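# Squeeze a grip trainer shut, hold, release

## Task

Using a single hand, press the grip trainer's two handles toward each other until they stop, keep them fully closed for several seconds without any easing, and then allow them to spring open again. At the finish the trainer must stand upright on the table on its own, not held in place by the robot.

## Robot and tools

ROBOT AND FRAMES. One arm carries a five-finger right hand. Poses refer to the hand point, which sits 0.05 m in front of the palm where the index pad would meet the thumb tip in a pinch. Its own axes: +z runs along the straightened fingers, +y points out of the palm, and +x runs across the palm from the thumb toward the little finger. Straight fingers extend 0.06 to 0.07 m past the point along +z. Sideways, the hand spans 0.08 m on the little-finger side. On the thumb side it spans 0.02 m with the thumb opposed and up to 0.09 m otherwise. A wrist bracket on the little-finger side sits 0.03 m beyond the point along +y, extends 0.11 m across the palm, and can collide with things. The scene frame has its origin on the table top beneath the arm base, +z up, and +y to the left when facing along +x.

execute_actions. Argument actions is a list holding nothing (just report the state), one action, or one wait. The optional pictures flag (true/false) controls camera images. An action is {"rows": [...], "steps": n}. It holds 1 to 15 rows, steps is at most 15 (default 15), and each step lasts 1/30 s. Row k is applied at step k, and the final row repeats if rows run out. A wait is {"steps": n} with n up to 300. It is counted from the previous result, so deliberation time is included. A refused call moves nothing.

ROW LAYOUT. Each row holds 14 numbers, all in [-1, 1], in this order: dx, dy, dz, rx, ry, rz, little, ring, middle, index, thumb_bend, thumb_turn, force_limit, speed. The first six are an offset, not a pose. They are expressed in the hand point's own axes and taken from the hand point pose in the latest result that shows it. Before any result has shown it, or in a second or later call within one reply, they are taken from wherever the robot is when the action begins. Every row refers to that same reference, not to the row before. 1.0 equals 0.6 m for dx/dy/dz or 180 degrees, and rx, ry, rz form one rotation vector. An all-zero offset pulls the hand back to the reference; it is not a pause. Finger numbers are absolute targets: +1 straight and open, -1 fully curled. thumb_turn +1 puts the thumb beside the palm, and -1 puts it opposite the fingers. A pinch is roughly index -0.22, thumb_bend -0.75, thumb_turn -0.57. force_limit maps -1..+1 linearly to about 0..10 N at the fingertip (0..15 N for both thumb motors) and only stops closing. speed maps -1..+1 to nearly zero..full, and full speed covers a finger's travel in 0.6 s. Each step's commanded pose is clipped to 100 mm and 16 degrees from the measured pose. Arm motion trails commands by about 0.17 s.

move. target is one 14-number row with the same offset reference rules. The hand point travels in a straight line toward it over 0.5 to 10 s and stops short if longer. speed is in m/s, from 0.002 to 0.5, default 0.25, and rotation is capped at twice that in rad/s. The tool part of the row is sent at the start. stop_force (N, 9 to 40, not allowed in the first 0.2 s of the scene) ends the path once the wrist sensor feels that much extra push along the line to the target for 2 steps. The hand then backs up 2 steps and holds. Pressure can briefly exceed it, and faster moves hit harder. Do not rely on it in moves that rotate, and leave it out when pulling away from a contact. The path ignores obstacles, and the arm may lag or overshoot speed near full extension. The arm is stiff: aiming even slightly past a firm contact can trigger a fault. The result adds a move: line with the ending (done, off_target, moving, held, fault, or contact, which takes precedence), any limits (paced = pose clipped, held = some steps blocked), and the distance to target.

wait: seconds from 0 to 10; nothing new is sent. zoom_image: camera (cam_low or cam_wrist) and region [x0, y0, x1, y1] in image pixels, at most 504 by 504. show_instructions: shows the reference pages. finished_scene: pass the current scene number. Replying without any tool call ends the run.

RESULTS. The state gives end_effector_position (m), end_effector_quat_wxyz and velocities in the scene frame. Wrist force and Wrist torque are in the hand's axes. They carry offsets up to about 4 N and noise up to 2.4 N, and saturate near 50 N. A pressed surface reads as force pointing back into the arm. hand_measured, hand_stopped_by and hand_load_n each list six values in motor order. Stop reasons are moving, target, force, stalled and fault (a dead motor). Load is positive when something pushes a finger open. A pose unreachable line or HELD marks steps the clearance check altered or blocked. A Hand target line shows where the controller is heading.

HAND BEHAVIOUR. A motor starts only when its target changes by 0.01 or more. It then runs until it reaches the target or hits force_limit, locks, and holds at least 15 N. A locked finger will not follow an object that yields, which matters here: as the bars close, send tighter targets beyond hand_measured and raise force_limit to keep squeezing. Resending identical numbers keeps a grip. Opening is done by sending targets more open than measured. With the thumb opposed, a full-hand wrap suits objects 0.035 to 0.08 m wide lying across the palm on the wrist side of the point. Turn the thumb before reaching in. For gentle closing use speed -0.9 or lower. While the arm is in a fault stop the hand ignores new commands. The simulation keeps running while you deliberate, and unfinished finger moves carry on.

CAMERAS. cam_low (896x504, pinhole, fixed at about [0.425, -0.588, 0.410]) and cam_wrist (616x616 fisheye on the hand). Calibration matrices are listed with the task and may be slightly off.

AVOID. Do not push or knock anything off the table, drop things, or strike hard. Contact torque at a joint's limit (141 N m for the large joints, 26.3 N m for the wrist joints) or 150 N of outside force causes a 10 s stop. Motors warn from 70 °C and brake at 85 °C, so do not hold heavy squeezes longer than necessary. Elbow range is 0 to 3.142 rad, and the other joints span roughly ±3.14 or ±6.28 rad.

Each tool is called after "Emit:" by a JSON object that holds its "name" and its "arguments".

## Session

Emit:
{"name": "execute_actions", "arguments": {"actions": []}}

Scene clock: 0.00 s of 4800.00 s.
end_effector_position=(-0.0107, +0.4129, +0.3677) hand_measured=(+1.000, +1.000, +1.000, +1.000, +1.000, +1.000) hand_load_n=(+0.0, +0.0, +0.0, +0.0, +0.0, +0.0) hand_stopped_by=(target, target, target, target, target, target) hand_force_limit=0.00 hand_speed=-0.80 end_effector_quat_wxyz=(-0.026, +0.058, +0.996, +0.071) end_effector_velocity=(-0.000, -0.000, +0.000) end_effector_angular_velocity=(+0.000, -0.000, +0.000)
Joint positions: [ 1.318 -1.624  1.568  1.487  1.438 -0.261]
Joint velocities: [-0. -0. -0.  0. -0. -0.]
Motor temperatures (°C, as the motors report them): [27 30 30 31 32 34]
Wrist force (N, on the end effector, along its own x y z axes, offset not removed): no reading
Wrist torque (N m, same axes, about the end effector's origin, offset not removed): no reading
Hand target: -0.011, +0.413, +0.368; -0.026, +0.058, +0.996, +0.071
camera_calibration (this result's frames):
cam_wrist: T_world_to_cam=[[0.224873, 0.969445, 0.0980179, -0.43007], [0.830093, -0.24328, 0.501758, -0.0788496], [0.510273, -0.0314679, -0.859437, 0.460631], [0, 0, 0, 1]] pos_world=[-0.0728834, 0.412242, 0.477601]

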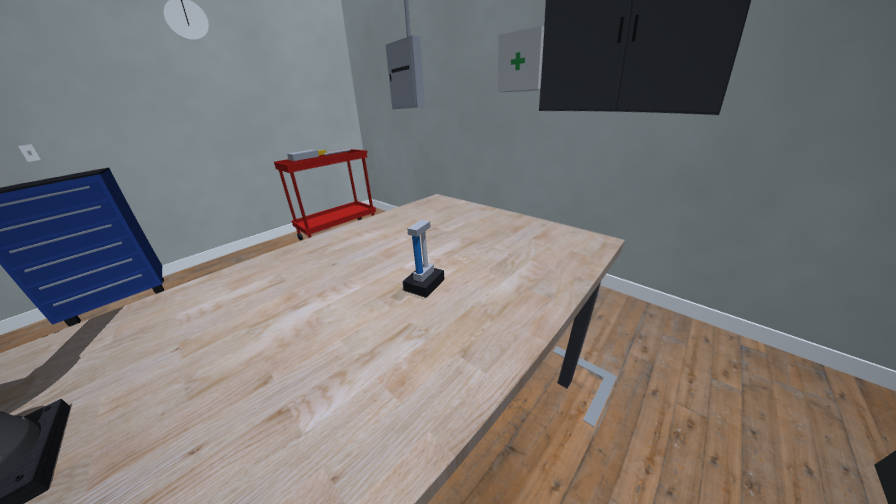

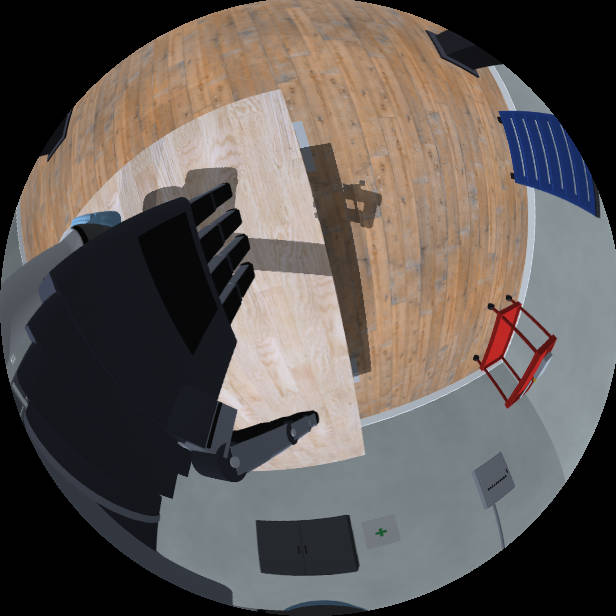

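Emit:
{"name": "zoom_image", "arguments": {"camera": "cam_low", "region": [380,210,470,310]}}

Region (380, 210, 470, 310) of cam_low's 896x504 image, scaled by 5.040, with more detail than that image has; it fills the left 454 columns of this view, and the rest is white.

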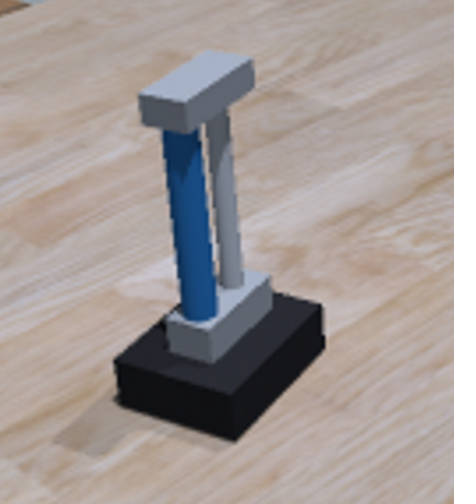

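Emit:
{"name": "move", "arguments": {"target": [-0.912,-0.638,-0.145,0,0,0.5,1,1,1,1,-1,-1,1,0.5], "speed": 0.35}}

Scene clock: 43.53 s of 4800.00 s.
end_effector_position=(+0.4904, -0.0382, +0.3678) hand_measured=(+1.000, +1.000, +1.000, +1.000, -1.000, -1.000) hand_load_n=(+0.0, +0.0, +0.0, +0.0, +0.0, +0.0) hand_stopped_by=(target, target, target, target, target, target) hand_force_limit=1.00 hand_speed=0.50 end_effector_quat_wxyz=(-0.068, +0.744, +0.663, +0.031) end_effector_velocity=(+0.002, -0.001, +0.000) end_effector_angular_velocity=(-0.001, +0.003, -0.005)
Joint positions: [-0.28  -1.205  1.178  1.736  1.436 -0.308]
Joint velocities: [ 0.001  0.009 -0.013  0.006  0.002  0.006]
Motor temperatures (°C, as the motors report them): [27 30 30 31 32 34]
Wrist force (N, on the end effector, along its own x y z axes, offset not removed): [-1.1 -1.3 1.6]
Wrist torque (N m, same axes, about the end effector's origin, offset not removed): [-0.36 -0.08 -0.19]
Hand target: +0.491, -0.038, +0.368; -0.068, +0.745, +0.663, +0.031
Off the commanded pose: 0.001 m, 0 deg.
After step 90, 37.57 s passed at rest.
move: done
camera_calibration (this result's frames):
cam_wrist: T_world_to_cam=[[0.971281, -0.212897, -0.106241, -0.44156], [-0.143305, -0.87988, 0.453072, -0.133666], [-0.189937, -0.424835, -0.885121, 0.528615], [0, 0, 0, 1]] pos_world=[0.510128, 0.0129571, 0.481536]

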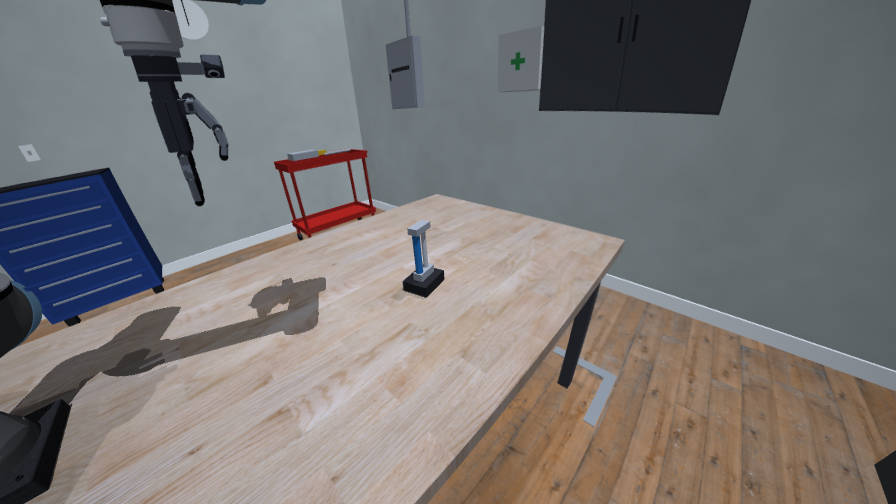

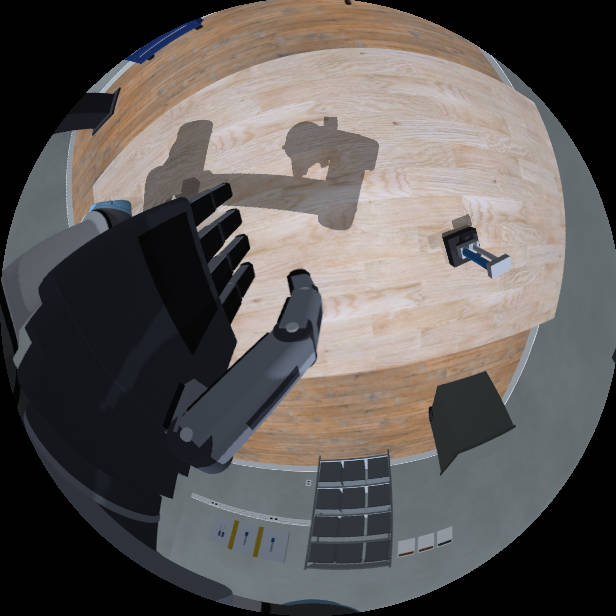

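Emit:
{"name": "move", "arguments": {"target": [-0.141,0.25,0.332,-0.403,0.374,0.329,1,1,1,1,-1,-1,1,0.5], "speed": 0.3}}

Scene clock: 61.17 s of 4800.00 s.
end_effector_position=(+0.6200, -0.1095, +0.1506) hand_measured=(+1.000, +1.000, +1.000, +1.000, -1.000, -1.000) hand_load_n=(+0.0, +0.0, +0.0, +0.0, +0.0, +0.0) hand_stopped_by=(target, target, target, target, target, target) hand_force_limit=1.00 hand_speed=0.50 end_effector_quat_wxyz=(+0.019, +0.707, -0.018, +0.707) end_effector_velocity=(+0.001, -0.001, -0.001) end_effector_angular_velocity=(+0.002, -0.010, -0.010)
Joint positions: [-0.334 -1.25   2.211 -0.928  1.154  1.59 ]
Joint velocities: [ 0.006  0.009  0.002 -0.022  0.016  0.007]
Motor temperatures (°C, as the motors report them): [27 30 30 31 32 34]
Wrist force (N, on the end effector, along its own x y z axes, offset not removed): [-1.5 -2.1 0.5]
Wrist torque (N m, same axes, about the end effector's origin, offset not removed): [-0.33 0.03 0.03]
Hand target: +0.620, -0.110, +0.150; +0.019, +0.707, -0.018, +0.707
Off the commanded pose: 0.001 m, 0 deg.
After step 90, 10.63 s passed at rest.
move: done
camera_calibration (this result's frames):
cam_wrist: T_world_to_cam=[[-0.0194087, -0.993923, -0.108356, -0.0767005], [-0.563759, 0.100384, -0.819817, 0.480322], [0.825712, 0.0451753, -0.562281, -0.296158], [0, 0, 0, 1]] pos_world=[0.513838, -0.111072, 0.218941]

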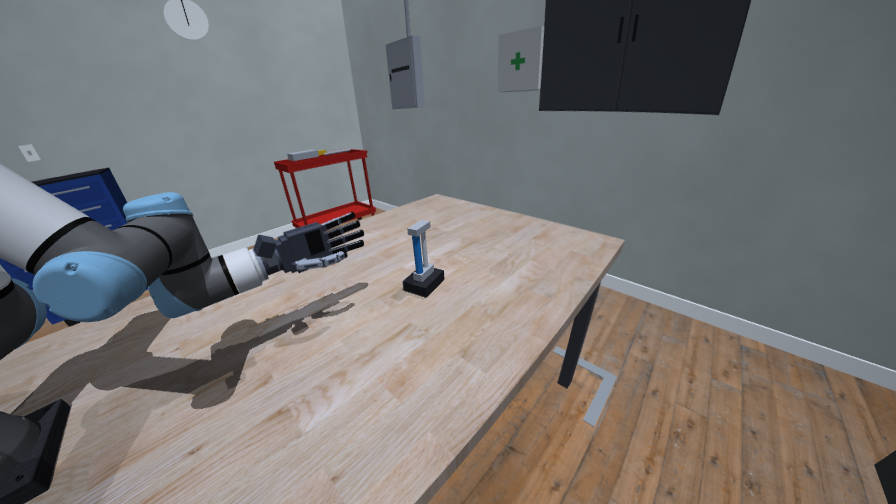

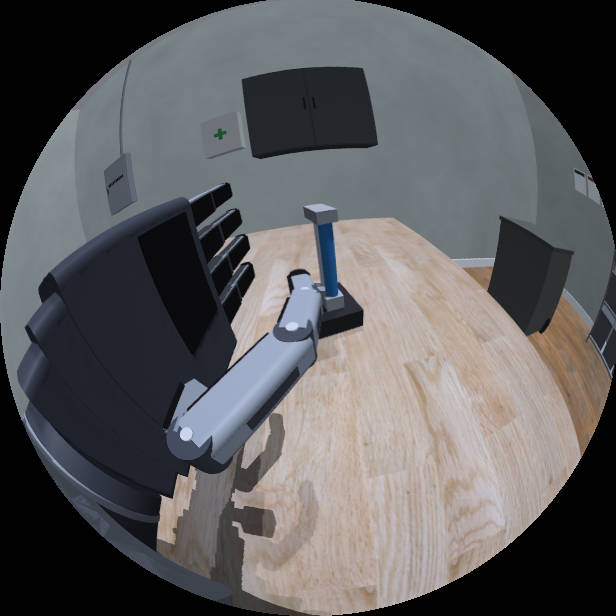

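Emit:
{"name": "move", "arguments": {"target": [-0.133,0.027,0.2,0,0,0,0.85,0.85,0.85,0.85,-1,-1,1,0.5], "speed": 0.12}}

Scene clock: 69.60 s of 4800.00 s.
end_effector_position=(+0.7386, -0.1318, +0.0706) hand_measured=(+0.850, +0.850, +0.850, +0.850, -1.000, -1.000) hand_load_n=(+0.0, +0.0, +0.0, +0.0, +0.0, +0.0) hand_stopped_by=(target, target, target, target, target, target) hand_force_limit=1.00 hand_speed=0.50 end_effector_quat_wxyz=(+0.019, +0.707, -0.018, +0.707) end_effector_velocity=(+0.002, -0.000, -0.001) end_effector_angular_velocity=(-0.001, -0.000, -0.000)
Joint positions: [-0.259 -0.881  1.881 -0.968  1.228  1.592]
Joint velocities: [ 0.001  0.005 -0.007  0.001  0.001 -0.001]
Motor temperatures (°C, as the motors report them): [27 30 30 31 32 34]
Wrist force (N, on the end effector, along its own x y z axes, offset not removed): [-5.1 1.2 -0.8]
Wrist torque (N m, same axes, about the end effector's origin, offset not removed): [0.43 0.81 -0.15]
Hand target: +0.739, -0.132, +0.070; +0.019, +0.707, -0.018, +0.707
Off the commanded pose: 0.000 m, 0 deg.
After step 90, 3.67 s passed at rest.
move: done
camera_calibration (this result's frames):
cam_wrist: T_world_to_cam=[[-0.0193926, -0.993919, -0.108392, -0.105224], [-0.563733, 0.100406, -0.819832, 0.483767], [0.82573, 0.0452057, -0.562252, -0.438078], [0, 0, 0, 1]] pos_world=[0.632409, -0.133354, 0.138891]

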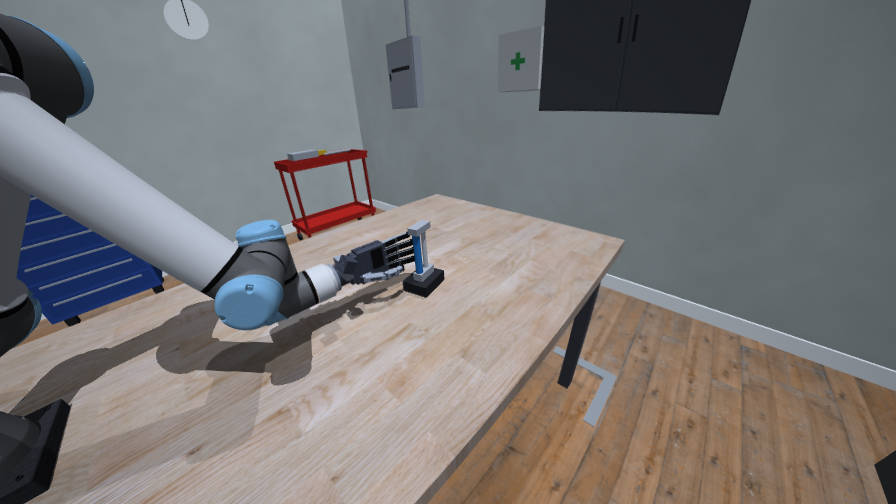

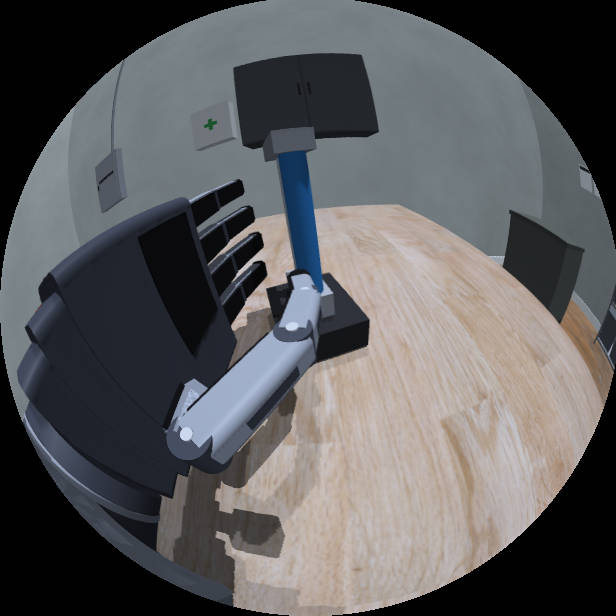

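Emit:
{"name": "move", "arguments": {"target": [0.003,0.007,0.012,-0.044,0,0,0.85,0.85,0.85,0.85,-1,-1,1,0.5], "speed": 0.05}}

Emit:
{"name": "zoom_image", "arguments": {"camera": "cam_low", "region": [350,210,460,310]}}

Scene clock: 86.37 s of 4800.00 s.
end_effector_position=(+0.7455, -0.1363, +0.0723) hand_measured=(+0.850, +0.850, +0.850, +0.850, -1.000, -1.000) hand_load_n=(+0.0, +0.0, +0.0, +0.0, +0.0, +0.0) hand_stopped_by=(target, target, target, target, target, target) hand_force_limit=1.00 hand_speed=0.50 end_effector_quat_wxyz=(+0.067, +0.704, -0.066, +0.704) end_effector_velocity=(+0.001, -0.000, +0.001) end_effector_angular_velocity=(+0.001, -0.000, -0.013)
Joint positions: [-0.191 -0.862  1.827 -0.931  1.433  1.594]
Joint velocities: [ 0.006  0.002 -0.006  0.005  0.019  0.001]
Motor temperatures (°C, as the motors report them): [27 30 30 31 32 34]
Wrist force (N, on the end effector, along its own x y z axes, offset not removed): [0.3 3.9 0.8]
Wrist torque (N m, same axes, about the end effector's origin, offset not removed): [0.54 -0.28 -0.13]
Hand target: +0.746, -0.136, +0.072; +0.068, +0.704, -0.067, +0.704
Off the commanded pose: 0.000 m, 0 deg.
After step 90, 12.07 s passed at rest.
move: done
camera_calibration (this result's frames):
cam_wrist: T_world_to_cam=[[-0.154671, -0.982011, -0.108315, -0.00689481], [-0.544734, 0.176231, -0.819883, 0.485716], [0.824222, -0.0678092, -0.562192, -0.456865], [0, 0, 0, 1]] pos_world=[0.640077, -0.123348, 0.140637]

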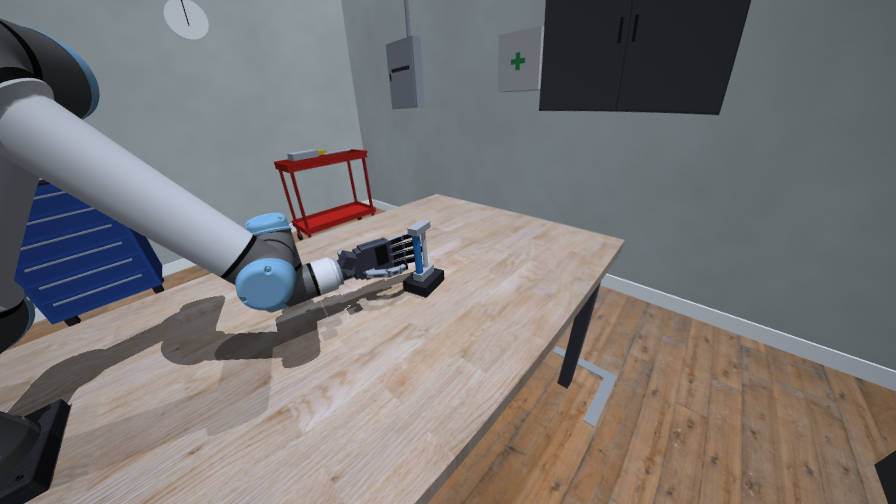

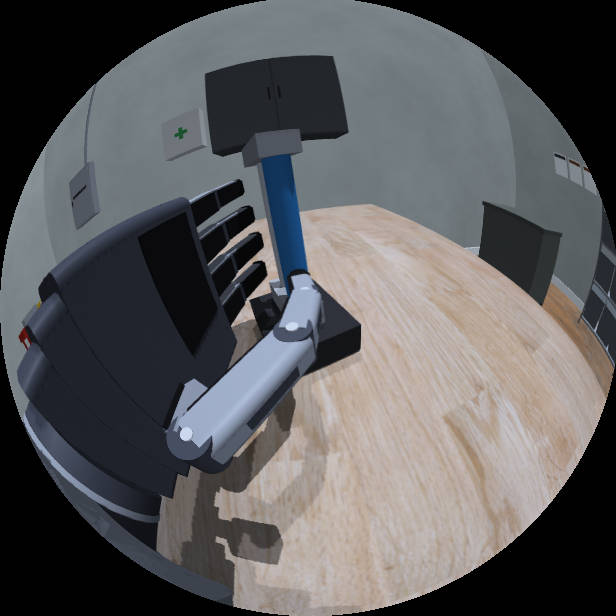

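Region (350, 210, 460, 310) of cam_low's 896x504 image, scaled by 4.582, with more detail than that image has; it fills the top 458 rows of this view, and the rest is white.

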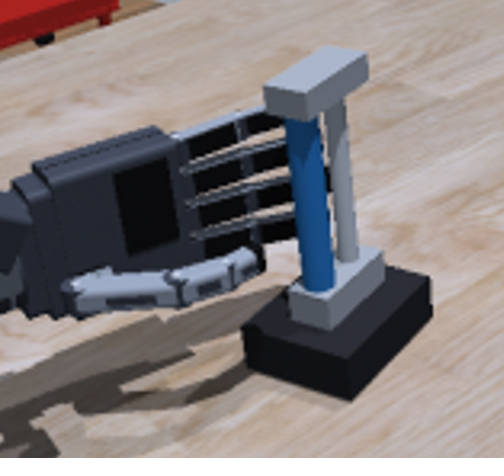

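Emit:
{"name": "move", "arguments": {"target": [0,0,0.028,0,0,0,0.85,0.85,0.85,0.85,-1,-1,1,0.5], "speed": 0.03}}

Emit:
{"name": "zoom_image", "arguments": {"camera": "cam_low", "region": [350,210,460,310]}}

Scene clock: 95.40 s of 4800.00 s.
end_effector_position=(+0.7618, -0.1394, +0.0723) hand_measured=(+0.850, +0.850, +0.850, +0.850, -1.000, -1.000) hand_load_n=(+0.0, +0.0, +0.0, +0.0, +0.0, +0.0) hand_stopped_by=(target, target, target, target, target, target) hand_force_limit=1.00 hand_speed=0.50 end_effector_quat_wxyz=(+0.067, +0.704, -0.066, +0.704) end_effector_velocity=(+0.002, -0.000, -0.000) end_effector_angular_velocity=(-0.000, +0.001, +0.000)
Joint positions: [-0.187 -0.837  1.774 -0.903  1.438  1.594]
Joint velocities: [ 0.     0.003 -0.007  0.004  0.    -0.001]
Motor temperatures (°C, as the motors report them): [27 30 30 31 32 34]
Wrist force (N, on the end effector, along its own x y z axes, offset not removed): [-3.0 2.4 1.7]
Wrist torque (N m, same axes, about the end effector's origin, offset not removed): [0.22 0.30 -0.09]
Hand target: +0.762, -0.139, +0.072; +0.067, +0.704, -0.066, +0.704
Off the commanded pose: 0.000 m, 0 deg.
After step 90, 5.10 s passed at rest.
move: done
camera_calibration (this result's frames):
cam_wrist: T_world_to_cam=[[-0.154679, -0.982009, -0.108318, -0.00742173], [-0.544718, 0.176236, -0.819892, 0.495074], [0.824231, -0.0678176, -0.562178, -0.470498], [0, 0, 0, 1]] pos_world=[0.656327, -0.126446, 0.1406]

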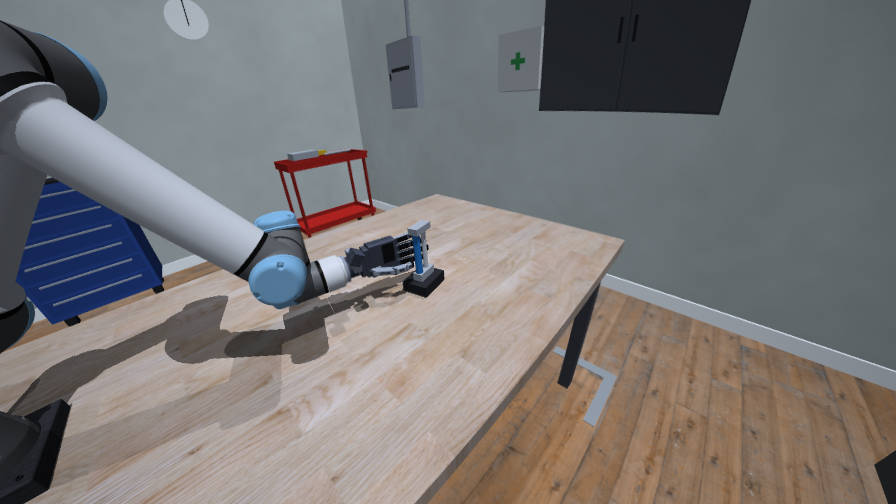

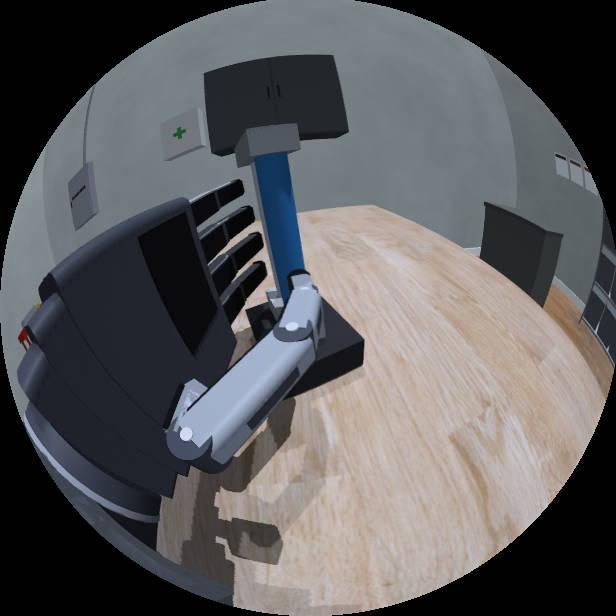

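Region (350, 210, 460, 310) of cam_low's 896x504 image, scaled by 4.582, with more detail than that image has; it fills the top 458 rows of this view, and the rest is white.

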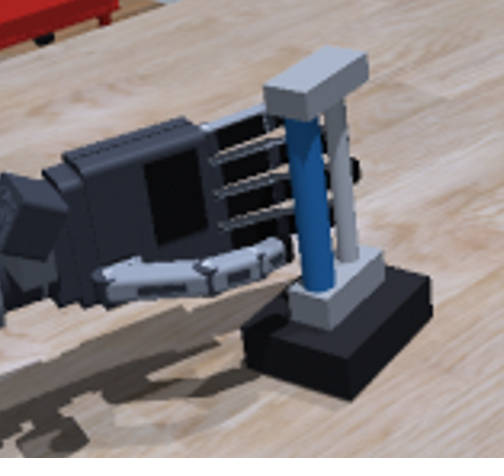

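Emit:
{"name": "move", "arguments": {"target": [0,-0.001,0.007,-0.028,0,0,0.85,0.85,0.85,0.85,-1,-1,1,0.5], "speed": 0.03}}

Emit:
{"name": "execute_actions", "arguments": {"actions": [{"rows":[[0,0,0,0,0,0,0.55,0.55,0.55,0.55,-1,-1,1,-0.9]],"steps":15}], "pictures": false}}

Emit:
{"name": "wait", "arguments": {"seconds": 1.6}}

Emit:
{"name": "zoom_image", "arguments": {"camera": "cam_low", "region": [350,210,460,310]}}

Scene clock: 104.67 s of 4800.00 s.
end_effector_position=(+0.7659, -0.1396, +0.0723) hand_measured=(+0.850, +0.850, +0.850, +0.850, -1.000, -1.000) hand_load_n=(+0.0, +0.0, +0.0, +0.0, +0.0, +0.0) hand_stopped_by=(target, target, target, target, target, target) hand_force_limit=1.00 hand_speed=0.50 end_effector_quat_wxyz=(+0.097, +0.701, -0.096, +0.700) end_effector_velocity=(+0.001, -0.000, +0.000) end_effector_angular_velocity=(+0.000, -0.000, -0.014)
Joint positions: [-0.142 -0.817  1.73  -0.876  1.568  1.596]
Joint velocities: [ 0.007  0.003 -0.008  0.005  0.021  0.001]
Motor temperatures (°C, as the motors report them): [27 30 30 31 32 34]
Wrist force (N, on the end effector, along its own x y z axes, offset not removed): [-2.1 -0.1 3.6]
Wrist torque (N m, same axes, about the end effector's origin, offset not removed): [-0.26 0.08 -0.03]
Hand target: +0.766, -0.140, +0.072; +0.098, +0.701, -0.097, +0.700
Off the commanded pose: 0.000 m, 0 deg.
After step 90, 4.57 s passed at rest.
move: done
camera_calibration (this result's frames):
cam_wrist: T_world_to_cam=[[-0.238757, -0.965024, -0.108278, 0.0598119], [-0.527461, 0.222497, -0.819927, 0.490589], [0.81534, -0.138651, -0.562135, -0.477026], [0, 0, 0, 1]] pos_world=[0.661986, -0.117575, 0.14057]

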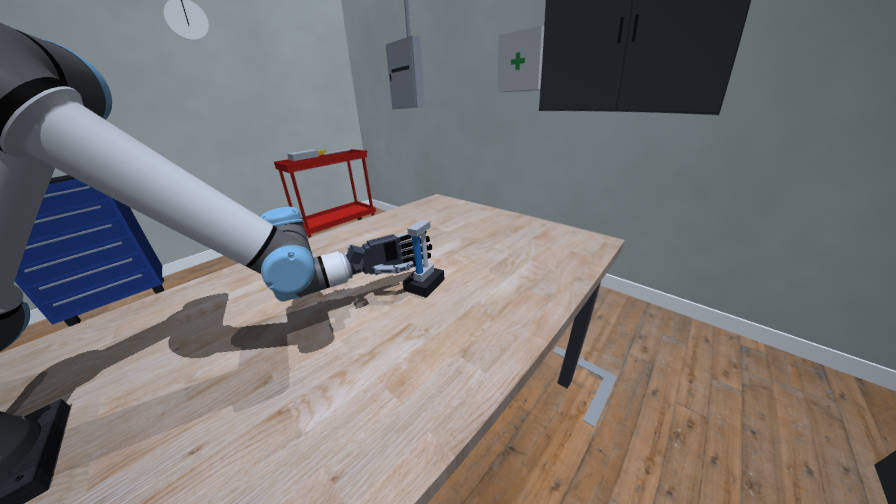

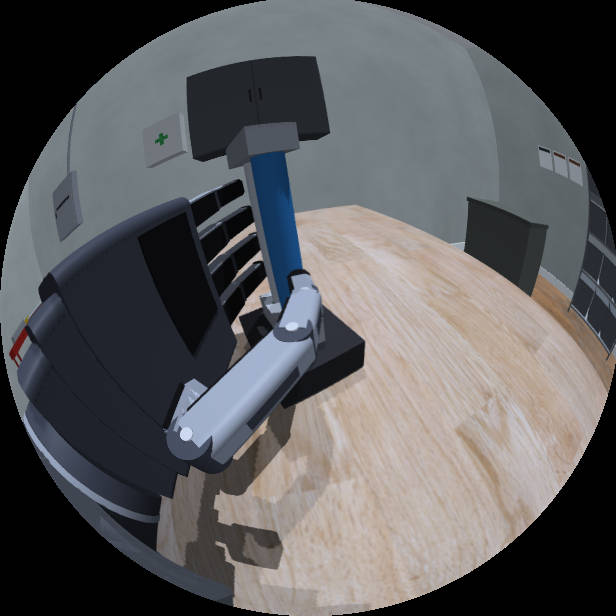

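Scene clock: 105.17 s of 4800.00 s.
end_effector_position=(+0.7659, -0.1396, +0.0722) hand_measured=(+0.784, +0.784, +0.784, +0.784, -1.000, -1.000) hand_load_n=(+0.0, +0.0, +0.0, +0.0, +0.0, +0.0) hand_stopped_by=(moving, moving, moving, moving, target, target) hand_force_limit=1.00 hand_speed=-0.90 end_effector_quat_wxyz=(+0.097, +0.701, -0.096, +0.700) end_effector_velocity=(-0.000, -0.000, +0.000) end_effector_angular_velocity=(-0.001, -0.001, -0.000)
Joint positions: [-0.142 -0.817  1.73  -0.876  1.568  1.596]
Joint velocities: [-0.    -0.     0.001 -0.001 -0.    -0.001]
Motor temperatures (°C, as the motors report them): [27 30 30 31 32 34]
Wrist force (N, on the end effector, along its own x y z axes, offset not removed): [-1.7 2.7 -1.9]
Wrist torque (N m, same axes, about the end effector's origin, offset not removed): [0.51 0.13 -0.04]
Hand target: +0.766, -0.140, +0.072; +0.097, +0.701, -0.096, +0.700
Off the commanded pose: 0.000 m, 0 deg.
Steps of this call (steps 1 to 15: all 15 steps of this action). Readings (end_effector_position | what the end effector reports):
1: (+0.7659, -0.1396, +0.0723) | hand_measured=(+0.850, +0.850, +0.850, +0.850, -1.000, -1.000) hand_load_n=(+0.0, +0.0, +0.0, +0.0, +0.0, +0.0) hand_stopped_by=(moving, moving, moving, moving, target, target) hand_force_limit=1.00 hand_speed=-0.90
2: (+0.7659, -0.1396, +0.0723) | hand_measured=(+0.850, +0.850, +0.850, +0.850, -1.000, -1.000) hand_load_n=(+0.0, +0.0, +0.0, +0.0, +0.0, +0.0) hand_stopped_by=(moving, moving, moving, moving, target, target) hand_force_limit=1.00 hand_speed=-0.90
4: (+0.7659, -0.1396, +0.0723) | hand_measured=(+0.844, +0.844, +0.844, +0.844, -1.000, -1.000) hand_load_n=(+0.0, +0.0, +0.0, +0.0, +0.0, +0.0) hand_stopped_by=(moving, moving, moving, moving, target, target) hand_force_limit=1.00 hand_speed=-0.90
8: (+0.7660, -0.1395, +0.0722) | hand_measured=(+0.822, +0.822, +0.822, +0.822, -1.000, -1.000) hand_load_n=(+0.0, +0.0, +0.0, +0.0, +0.0, +0.0) hand_stopped_by=(moving, moving, moving, moving, target, target) hand_force_limit=1.00 hand_speed=-0.90
15: the state above

Scene clock: 106.77 s of 4800.00 s.
end_effector_position=(+0.7659, -0.1396, +0.0723) hand_measured=(+0.550, +0.550, +0.550, +0.552, -0.998, -1.000) hand_load_n=(+0.0, +1.0, +2.0, +4.5, +3.5, +0.5) hand_stopped_by=(target, target, target, target, target, target) hand_force_limit=1.00 hand_speed=-0.90 end_effector_quat_wxyz=(+0.097, +0.701, -0.096, +0.700) end_effector_velocity=(+0.000, +0.000, +0.001) end_effector_angular_velocity=(-0.001, -0.001, +0.000)
Joint positions: [-0.142 -0.817  1.73  -0.876  1.568  1.596]
Joint velocities: [ 0.    -0.001 -0.    -0.    -0.    -0.   ]
Motor temperatures (°C, as the motors report them): [27 30 30 31 32 34]
Wrist force (N, on the end effector, along its own x y z axes, offset not removed): [-4.2 -5.2 -0.4]
Wrist torque (N m, same axes, about the end effector's origin, offset not removed): [0.04 0.47 -0.16]
Hand target: +0.766, -0.140, +0.072; +0.097, +0.701, -0.096, +0.700
Off the commanded pose: 0.000 m, 0 deg.
Steps of this call (steps 1 to 48: nothing new was sent). Readings (end_effector_position | what the end effector reports):
1: (+0.7659, -0.1396, +0.0722) | hand_measured=(+0.778, +0.778, +0.778, +0.778, -1.000, -1.000) hand_load_n=(+0.0, +0.0, +0.0, +0.0, +0.0, +0.0) hand_stopped_by=(moving, moving, moving, moving, target, target) hand_force_limit=1.00 hand_speed=-0.90
2: (+0.7659, -0.1396, +0.0722) | hand_measured=(+0.772, +0.772, +0.772, +0.772, -1.000, -1.000) hand_load_n=(+0.0, +0.0, +0.0, +0.0, +0.0, +0.0) hand_stopped_by=(moving, moving, moving, moving, target, target) hand_force_limit=1.00 hand_speed=-0.90
4: (+0.7659, -0.1396, +0.0722) | hand_measured=(+0.762, +0.762, +0.762, +0.762, -1.000, -1.000) hand_load_n=(+0.0, +0.0, +0.0, +0.0, +0.0, +0.0) hand_stopped_by=(moving, moving, moving, moving, target, target) hand_force_limit=1.00 hand_speed=-0.90
8: (+0.7659, -0.1396, +0.0722) | hand_measured=(+0.740, +0.740, +0.740, +0.740, -1.000, -1.000) hand_load_n=(+0.0, +0.0, +0.0, +0.0, +0.0, +0.0) hand_stopped_by=(moving, moving, moving, moving, target, target) hand_force_limit=1.00 hand_speed=-0.90
48: the state above
camera_calibration (this result's frames):
cam_wrist: T_world_to_cam=[[-0.23876, -0.965022, -0.108285, 0.0598144], [-0.527434, 0.2225, -0.819943, 0.490576], [0.815357, -0.138656, -0.56211, -0.47704], [0, 0, 0, 1]] pos_world=[0.661986, -0.117576, 0.140572]

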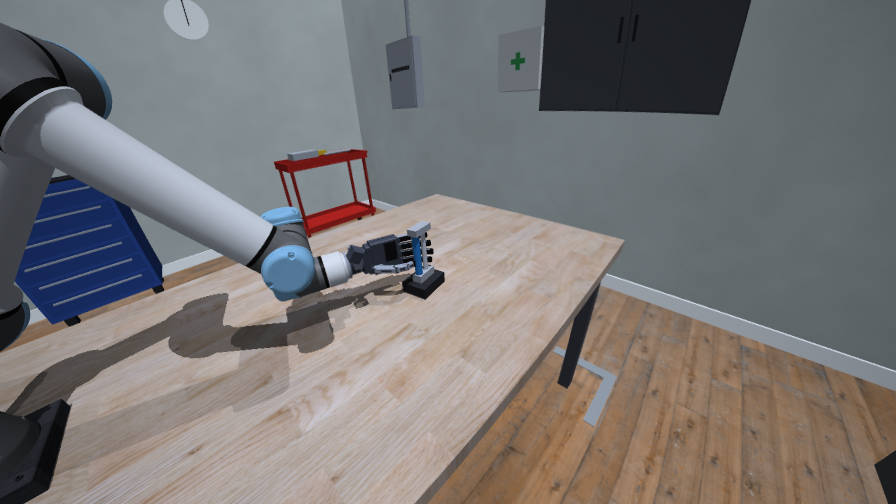

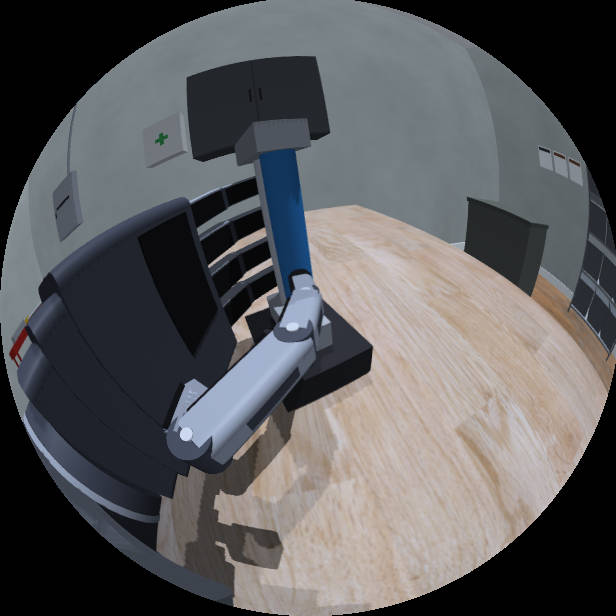

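Region (350, 210, 460, 310) of cam_low's 896x504 image, scaled by 4.582, with more detail than that image has; it fills the top 458 rows of this view, and the rest is white.

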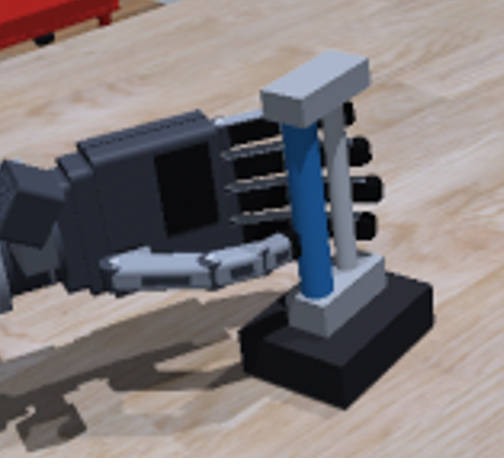

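Emit:
{"name": "execute_actions", "arguments": {"actions": [{"rows":[[0,0,0,0,0,0,0.38,0.38,0.38,0.38,-1,-1,1,-0.9]],"steps":15}], "pictures": false}}

Emit:
{"name": "wait", "arguments": {"seconds": 0.8}}

Emit:
{"name": "zoom_image", "arguments": {"camera": "cam_low", "region": [350,210,460,310]}}

Scene clock: 114.37 s of 4800.00 s.
end_effector_position=(+0.7659, -0.1396, +0.0723) hand_measured=(+0.484, +0.484, +0.486, +0.486, -0.996, -1.000) hand_load_n=(+0.0, +3.0, +4.5, +7.0, +9.0, +0.5) hand_stopped_by=(moving, moving, moving, moving, target, target) hand_force_limit=1.00 hand_speed=-0.90 end_effector_quat_wxyz=(+0.097, +0.701, -0.096, +0.700) end_effector_velocity=(-0.000, -0.000, +0.000) end_effector_angular_velocity=(-0.000, -0.000, -0.000)
Joint positions: [-0.142 -0.817  1.73  -0.876  1.568  1.596]
Joint velocities: [-0.    -0.001  0.     0.    -0.    -0.   ]
Motor temperatures (°C, as the motors report them): [27 30 30 31 32 34]
Wrist force (N, on the end effector, along its own x y z axes, offset not removed): [-0.2 -3.5 6.1]
Wrist torque (N m, same axes, about the end effector's origin, offset not removed): [-0.09 -0.40 0.12]
Hand target: +0.766, -0.140, +0.072; +0.097, +0.701, -0.096, +0.700
Off the commanded pose: 0.000 m, 0 deg.
Steps of this call (steps 1 to 90: nothing new was sent; then 4.10 s passed at rest; steps 91 to 105: all 15 steps of this action). Readings (end_effector_position | what the end effector reports):
91: (+0.7659, -0.1396, +0.0723) | hand_measured=(+0.550, +0.550, +0.550, +0.552, -0.998, -1.000) hand_load_n=(+0.0, +1.0, +2.0, +4.5, +3.5, +0.5) hand_stopped_by=(moving, moving, moving, moving, target, target) hand_force_limit=1.00 hand_speed=-0.90
92: (+0.7659, -0.1396, +0.0723) | hand_measured=(+0.550, +0.550, +0.550, +0.552, -0.998, -1.000) hand_load_n=(+0.0, +1.0, +2.0, +4.5, +3.5, +0.5) hand_stopped_by=(moving, moving, moving, moving, target, target) hand_force_limit=1.00 hand_speed=-0.90
94: (+0.7659, -0.1396, +0.0723) | hand_measured=(+0.544, +0.546, +0.546, +0.546, -0.998, -1.000) hand_load_n=(+0.0, +1.5, +2.5, +4.5, +4.0, +0.5) hand_stopped_by=(moving, moving, moving, moving, target, target) hand_force_limit=1.00 hand_speed=-0.90
98: (+0.7659, -0.1396, +0.0723) | hand_measured=(+0.522, +0.524, +0.524, +0.524, -0.996, -1.000) hand_load_n=(+0.0, +2.0, +3.0, +5.5, +6.0, +0.5) hand_stopped_by=(moving, moving, moving, moving, target, target) hand_force_limit=1.00 hand_speed=-0.90
105: the state above

Scene clock: 115.17 s of 4800.00 s.
end_effector_position=(+0.7659, -0.1396, +0.0723) hand_measured=(+0.382, +0.384, +0.394, +0.426, -0.992, -1.000) hand_load_n=(+4.0, +10.0, +9.5, +0.5, +17.0, +2.5) hand_stopped_by=(target, force, force, force, target, target) hand_force_limit=1.00 hand_speed=-0.90 end_effector_quat_wxyz=(+0.097, +0.701, -0.096, +0.700) end_effector_velocity=(+0.000, +0.000, -0.000) end_effector_angular_velocity=(-0.000, +0.000, +0.000)
Joint positions: [-0.142 -0.817  1.73  -0.876  1.568  1.596]
Joint velocities: [ 0.  0.  0.  0. -0. -0.]
Motor temperatures (°C, as the motors report them): [27 30 30 31 32 34]
Wrist force (N, on the end effector, along its own x y z axes, offset not removed): [4.6 -3.1 -4.0]
Wrist torque (N m, same axes, about the end effector's origin, offset not removed): [0.17 -0.20 -0.10]
Hand target: +0.766, -0.140, +0.072; +0.097, +0.701, -0.096, +0.700
Off the commanded pose: 0.000 m, 0 deg.
Steps of this call (steps 1 to 24: nothing new was sent). Readings (end_effector_position | what the end effector reports):
1: (+0.7659, -0.1396, +0.0723) | hand_measured=(+0.478, +0.480, +0.480, +0.480, -0.996, -1.000) hand_load_n=(+0.5, +3.0, +4.5, +7.5, +9.5, +0.5) hand_stopped_by=(moving, moving, moving, moving, target, target) hand_force_limit=1.00 hand_speed=-0.90
2: (+0.7659, -0.1396, +0.0723) | hand_measured=(+0.472, +0.474, +0.474, +0.476, -0.994, -1.000) hand_load_n=(+0.5, +3.0, +5.0, +7.5, +10.0, +0.5) hand_stopped_by=(moving, moving, moving, moving, target, target) hand_force_limit=1.00 hand_speed=-0.90
4: (+0.7659, -0.1396, +0.0723) | hand_measured=(+0.462, +0.462, +0.464, +0.464, -0.994, -1.000) hand_load_n=(+0.5, +3.5, +5.0, +8.0, +11.0, +1.0) hand_stopped_by=(moving, moving, moving, moving, target, target) hand_force_limit=1.00 hand_speed=-0.90
8: (+0.7659, -0.1396, +0.0723) | hand_measured=(+0.440, +0.440, +0.442, +0.442, -0.994, -1.000) hand_load_n=(+0.5, +4.0, +6.0, +9.0, +12.5, +1.0) hand_stopped_by=(moving, moving, moving, moving, target, target) hand_force_limit=1.00 hand_speed=-0.90
24: the state above
camera_calibration (this result's frames):
cam_wrist: T_world_to_cam=[[-0.238756, -0.965023, -0.108284, 0.0598153], [-0.527423, 0.222495, -0.819952, 0.49059], [0.815366, -0.138657, -0.562097, -0.477034], [0, 0, 0, 1]] pos_world=[0.661987, -0.117575, 0.140598]

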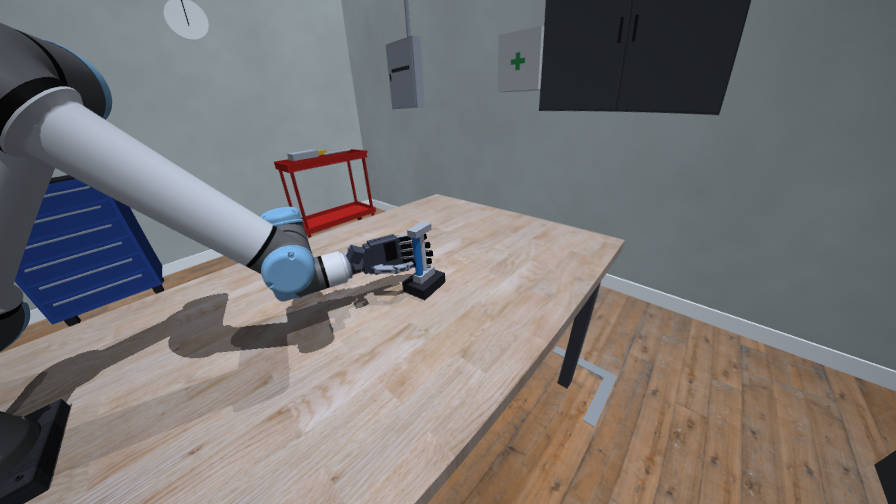

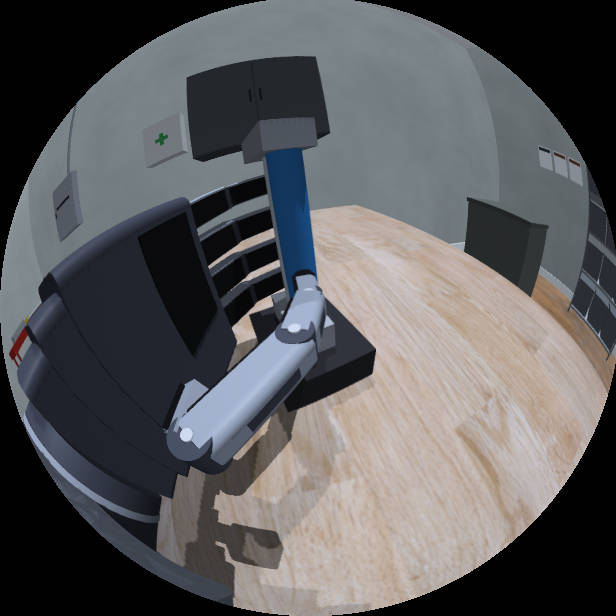

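Region (350, 210, 460, 310) of cam_low's 896x504 image, scaled by 4.582, with more detail than that image has; it fills the top 458 rows of this view, and the rest is white.

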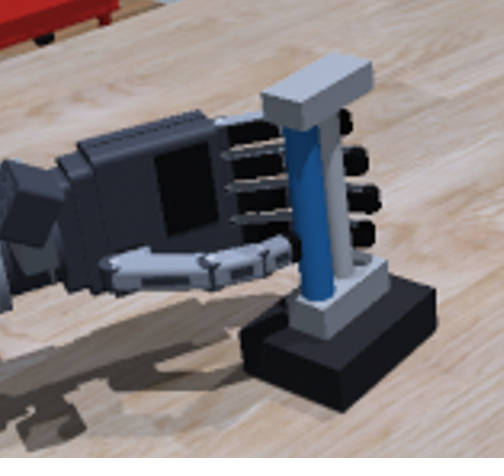

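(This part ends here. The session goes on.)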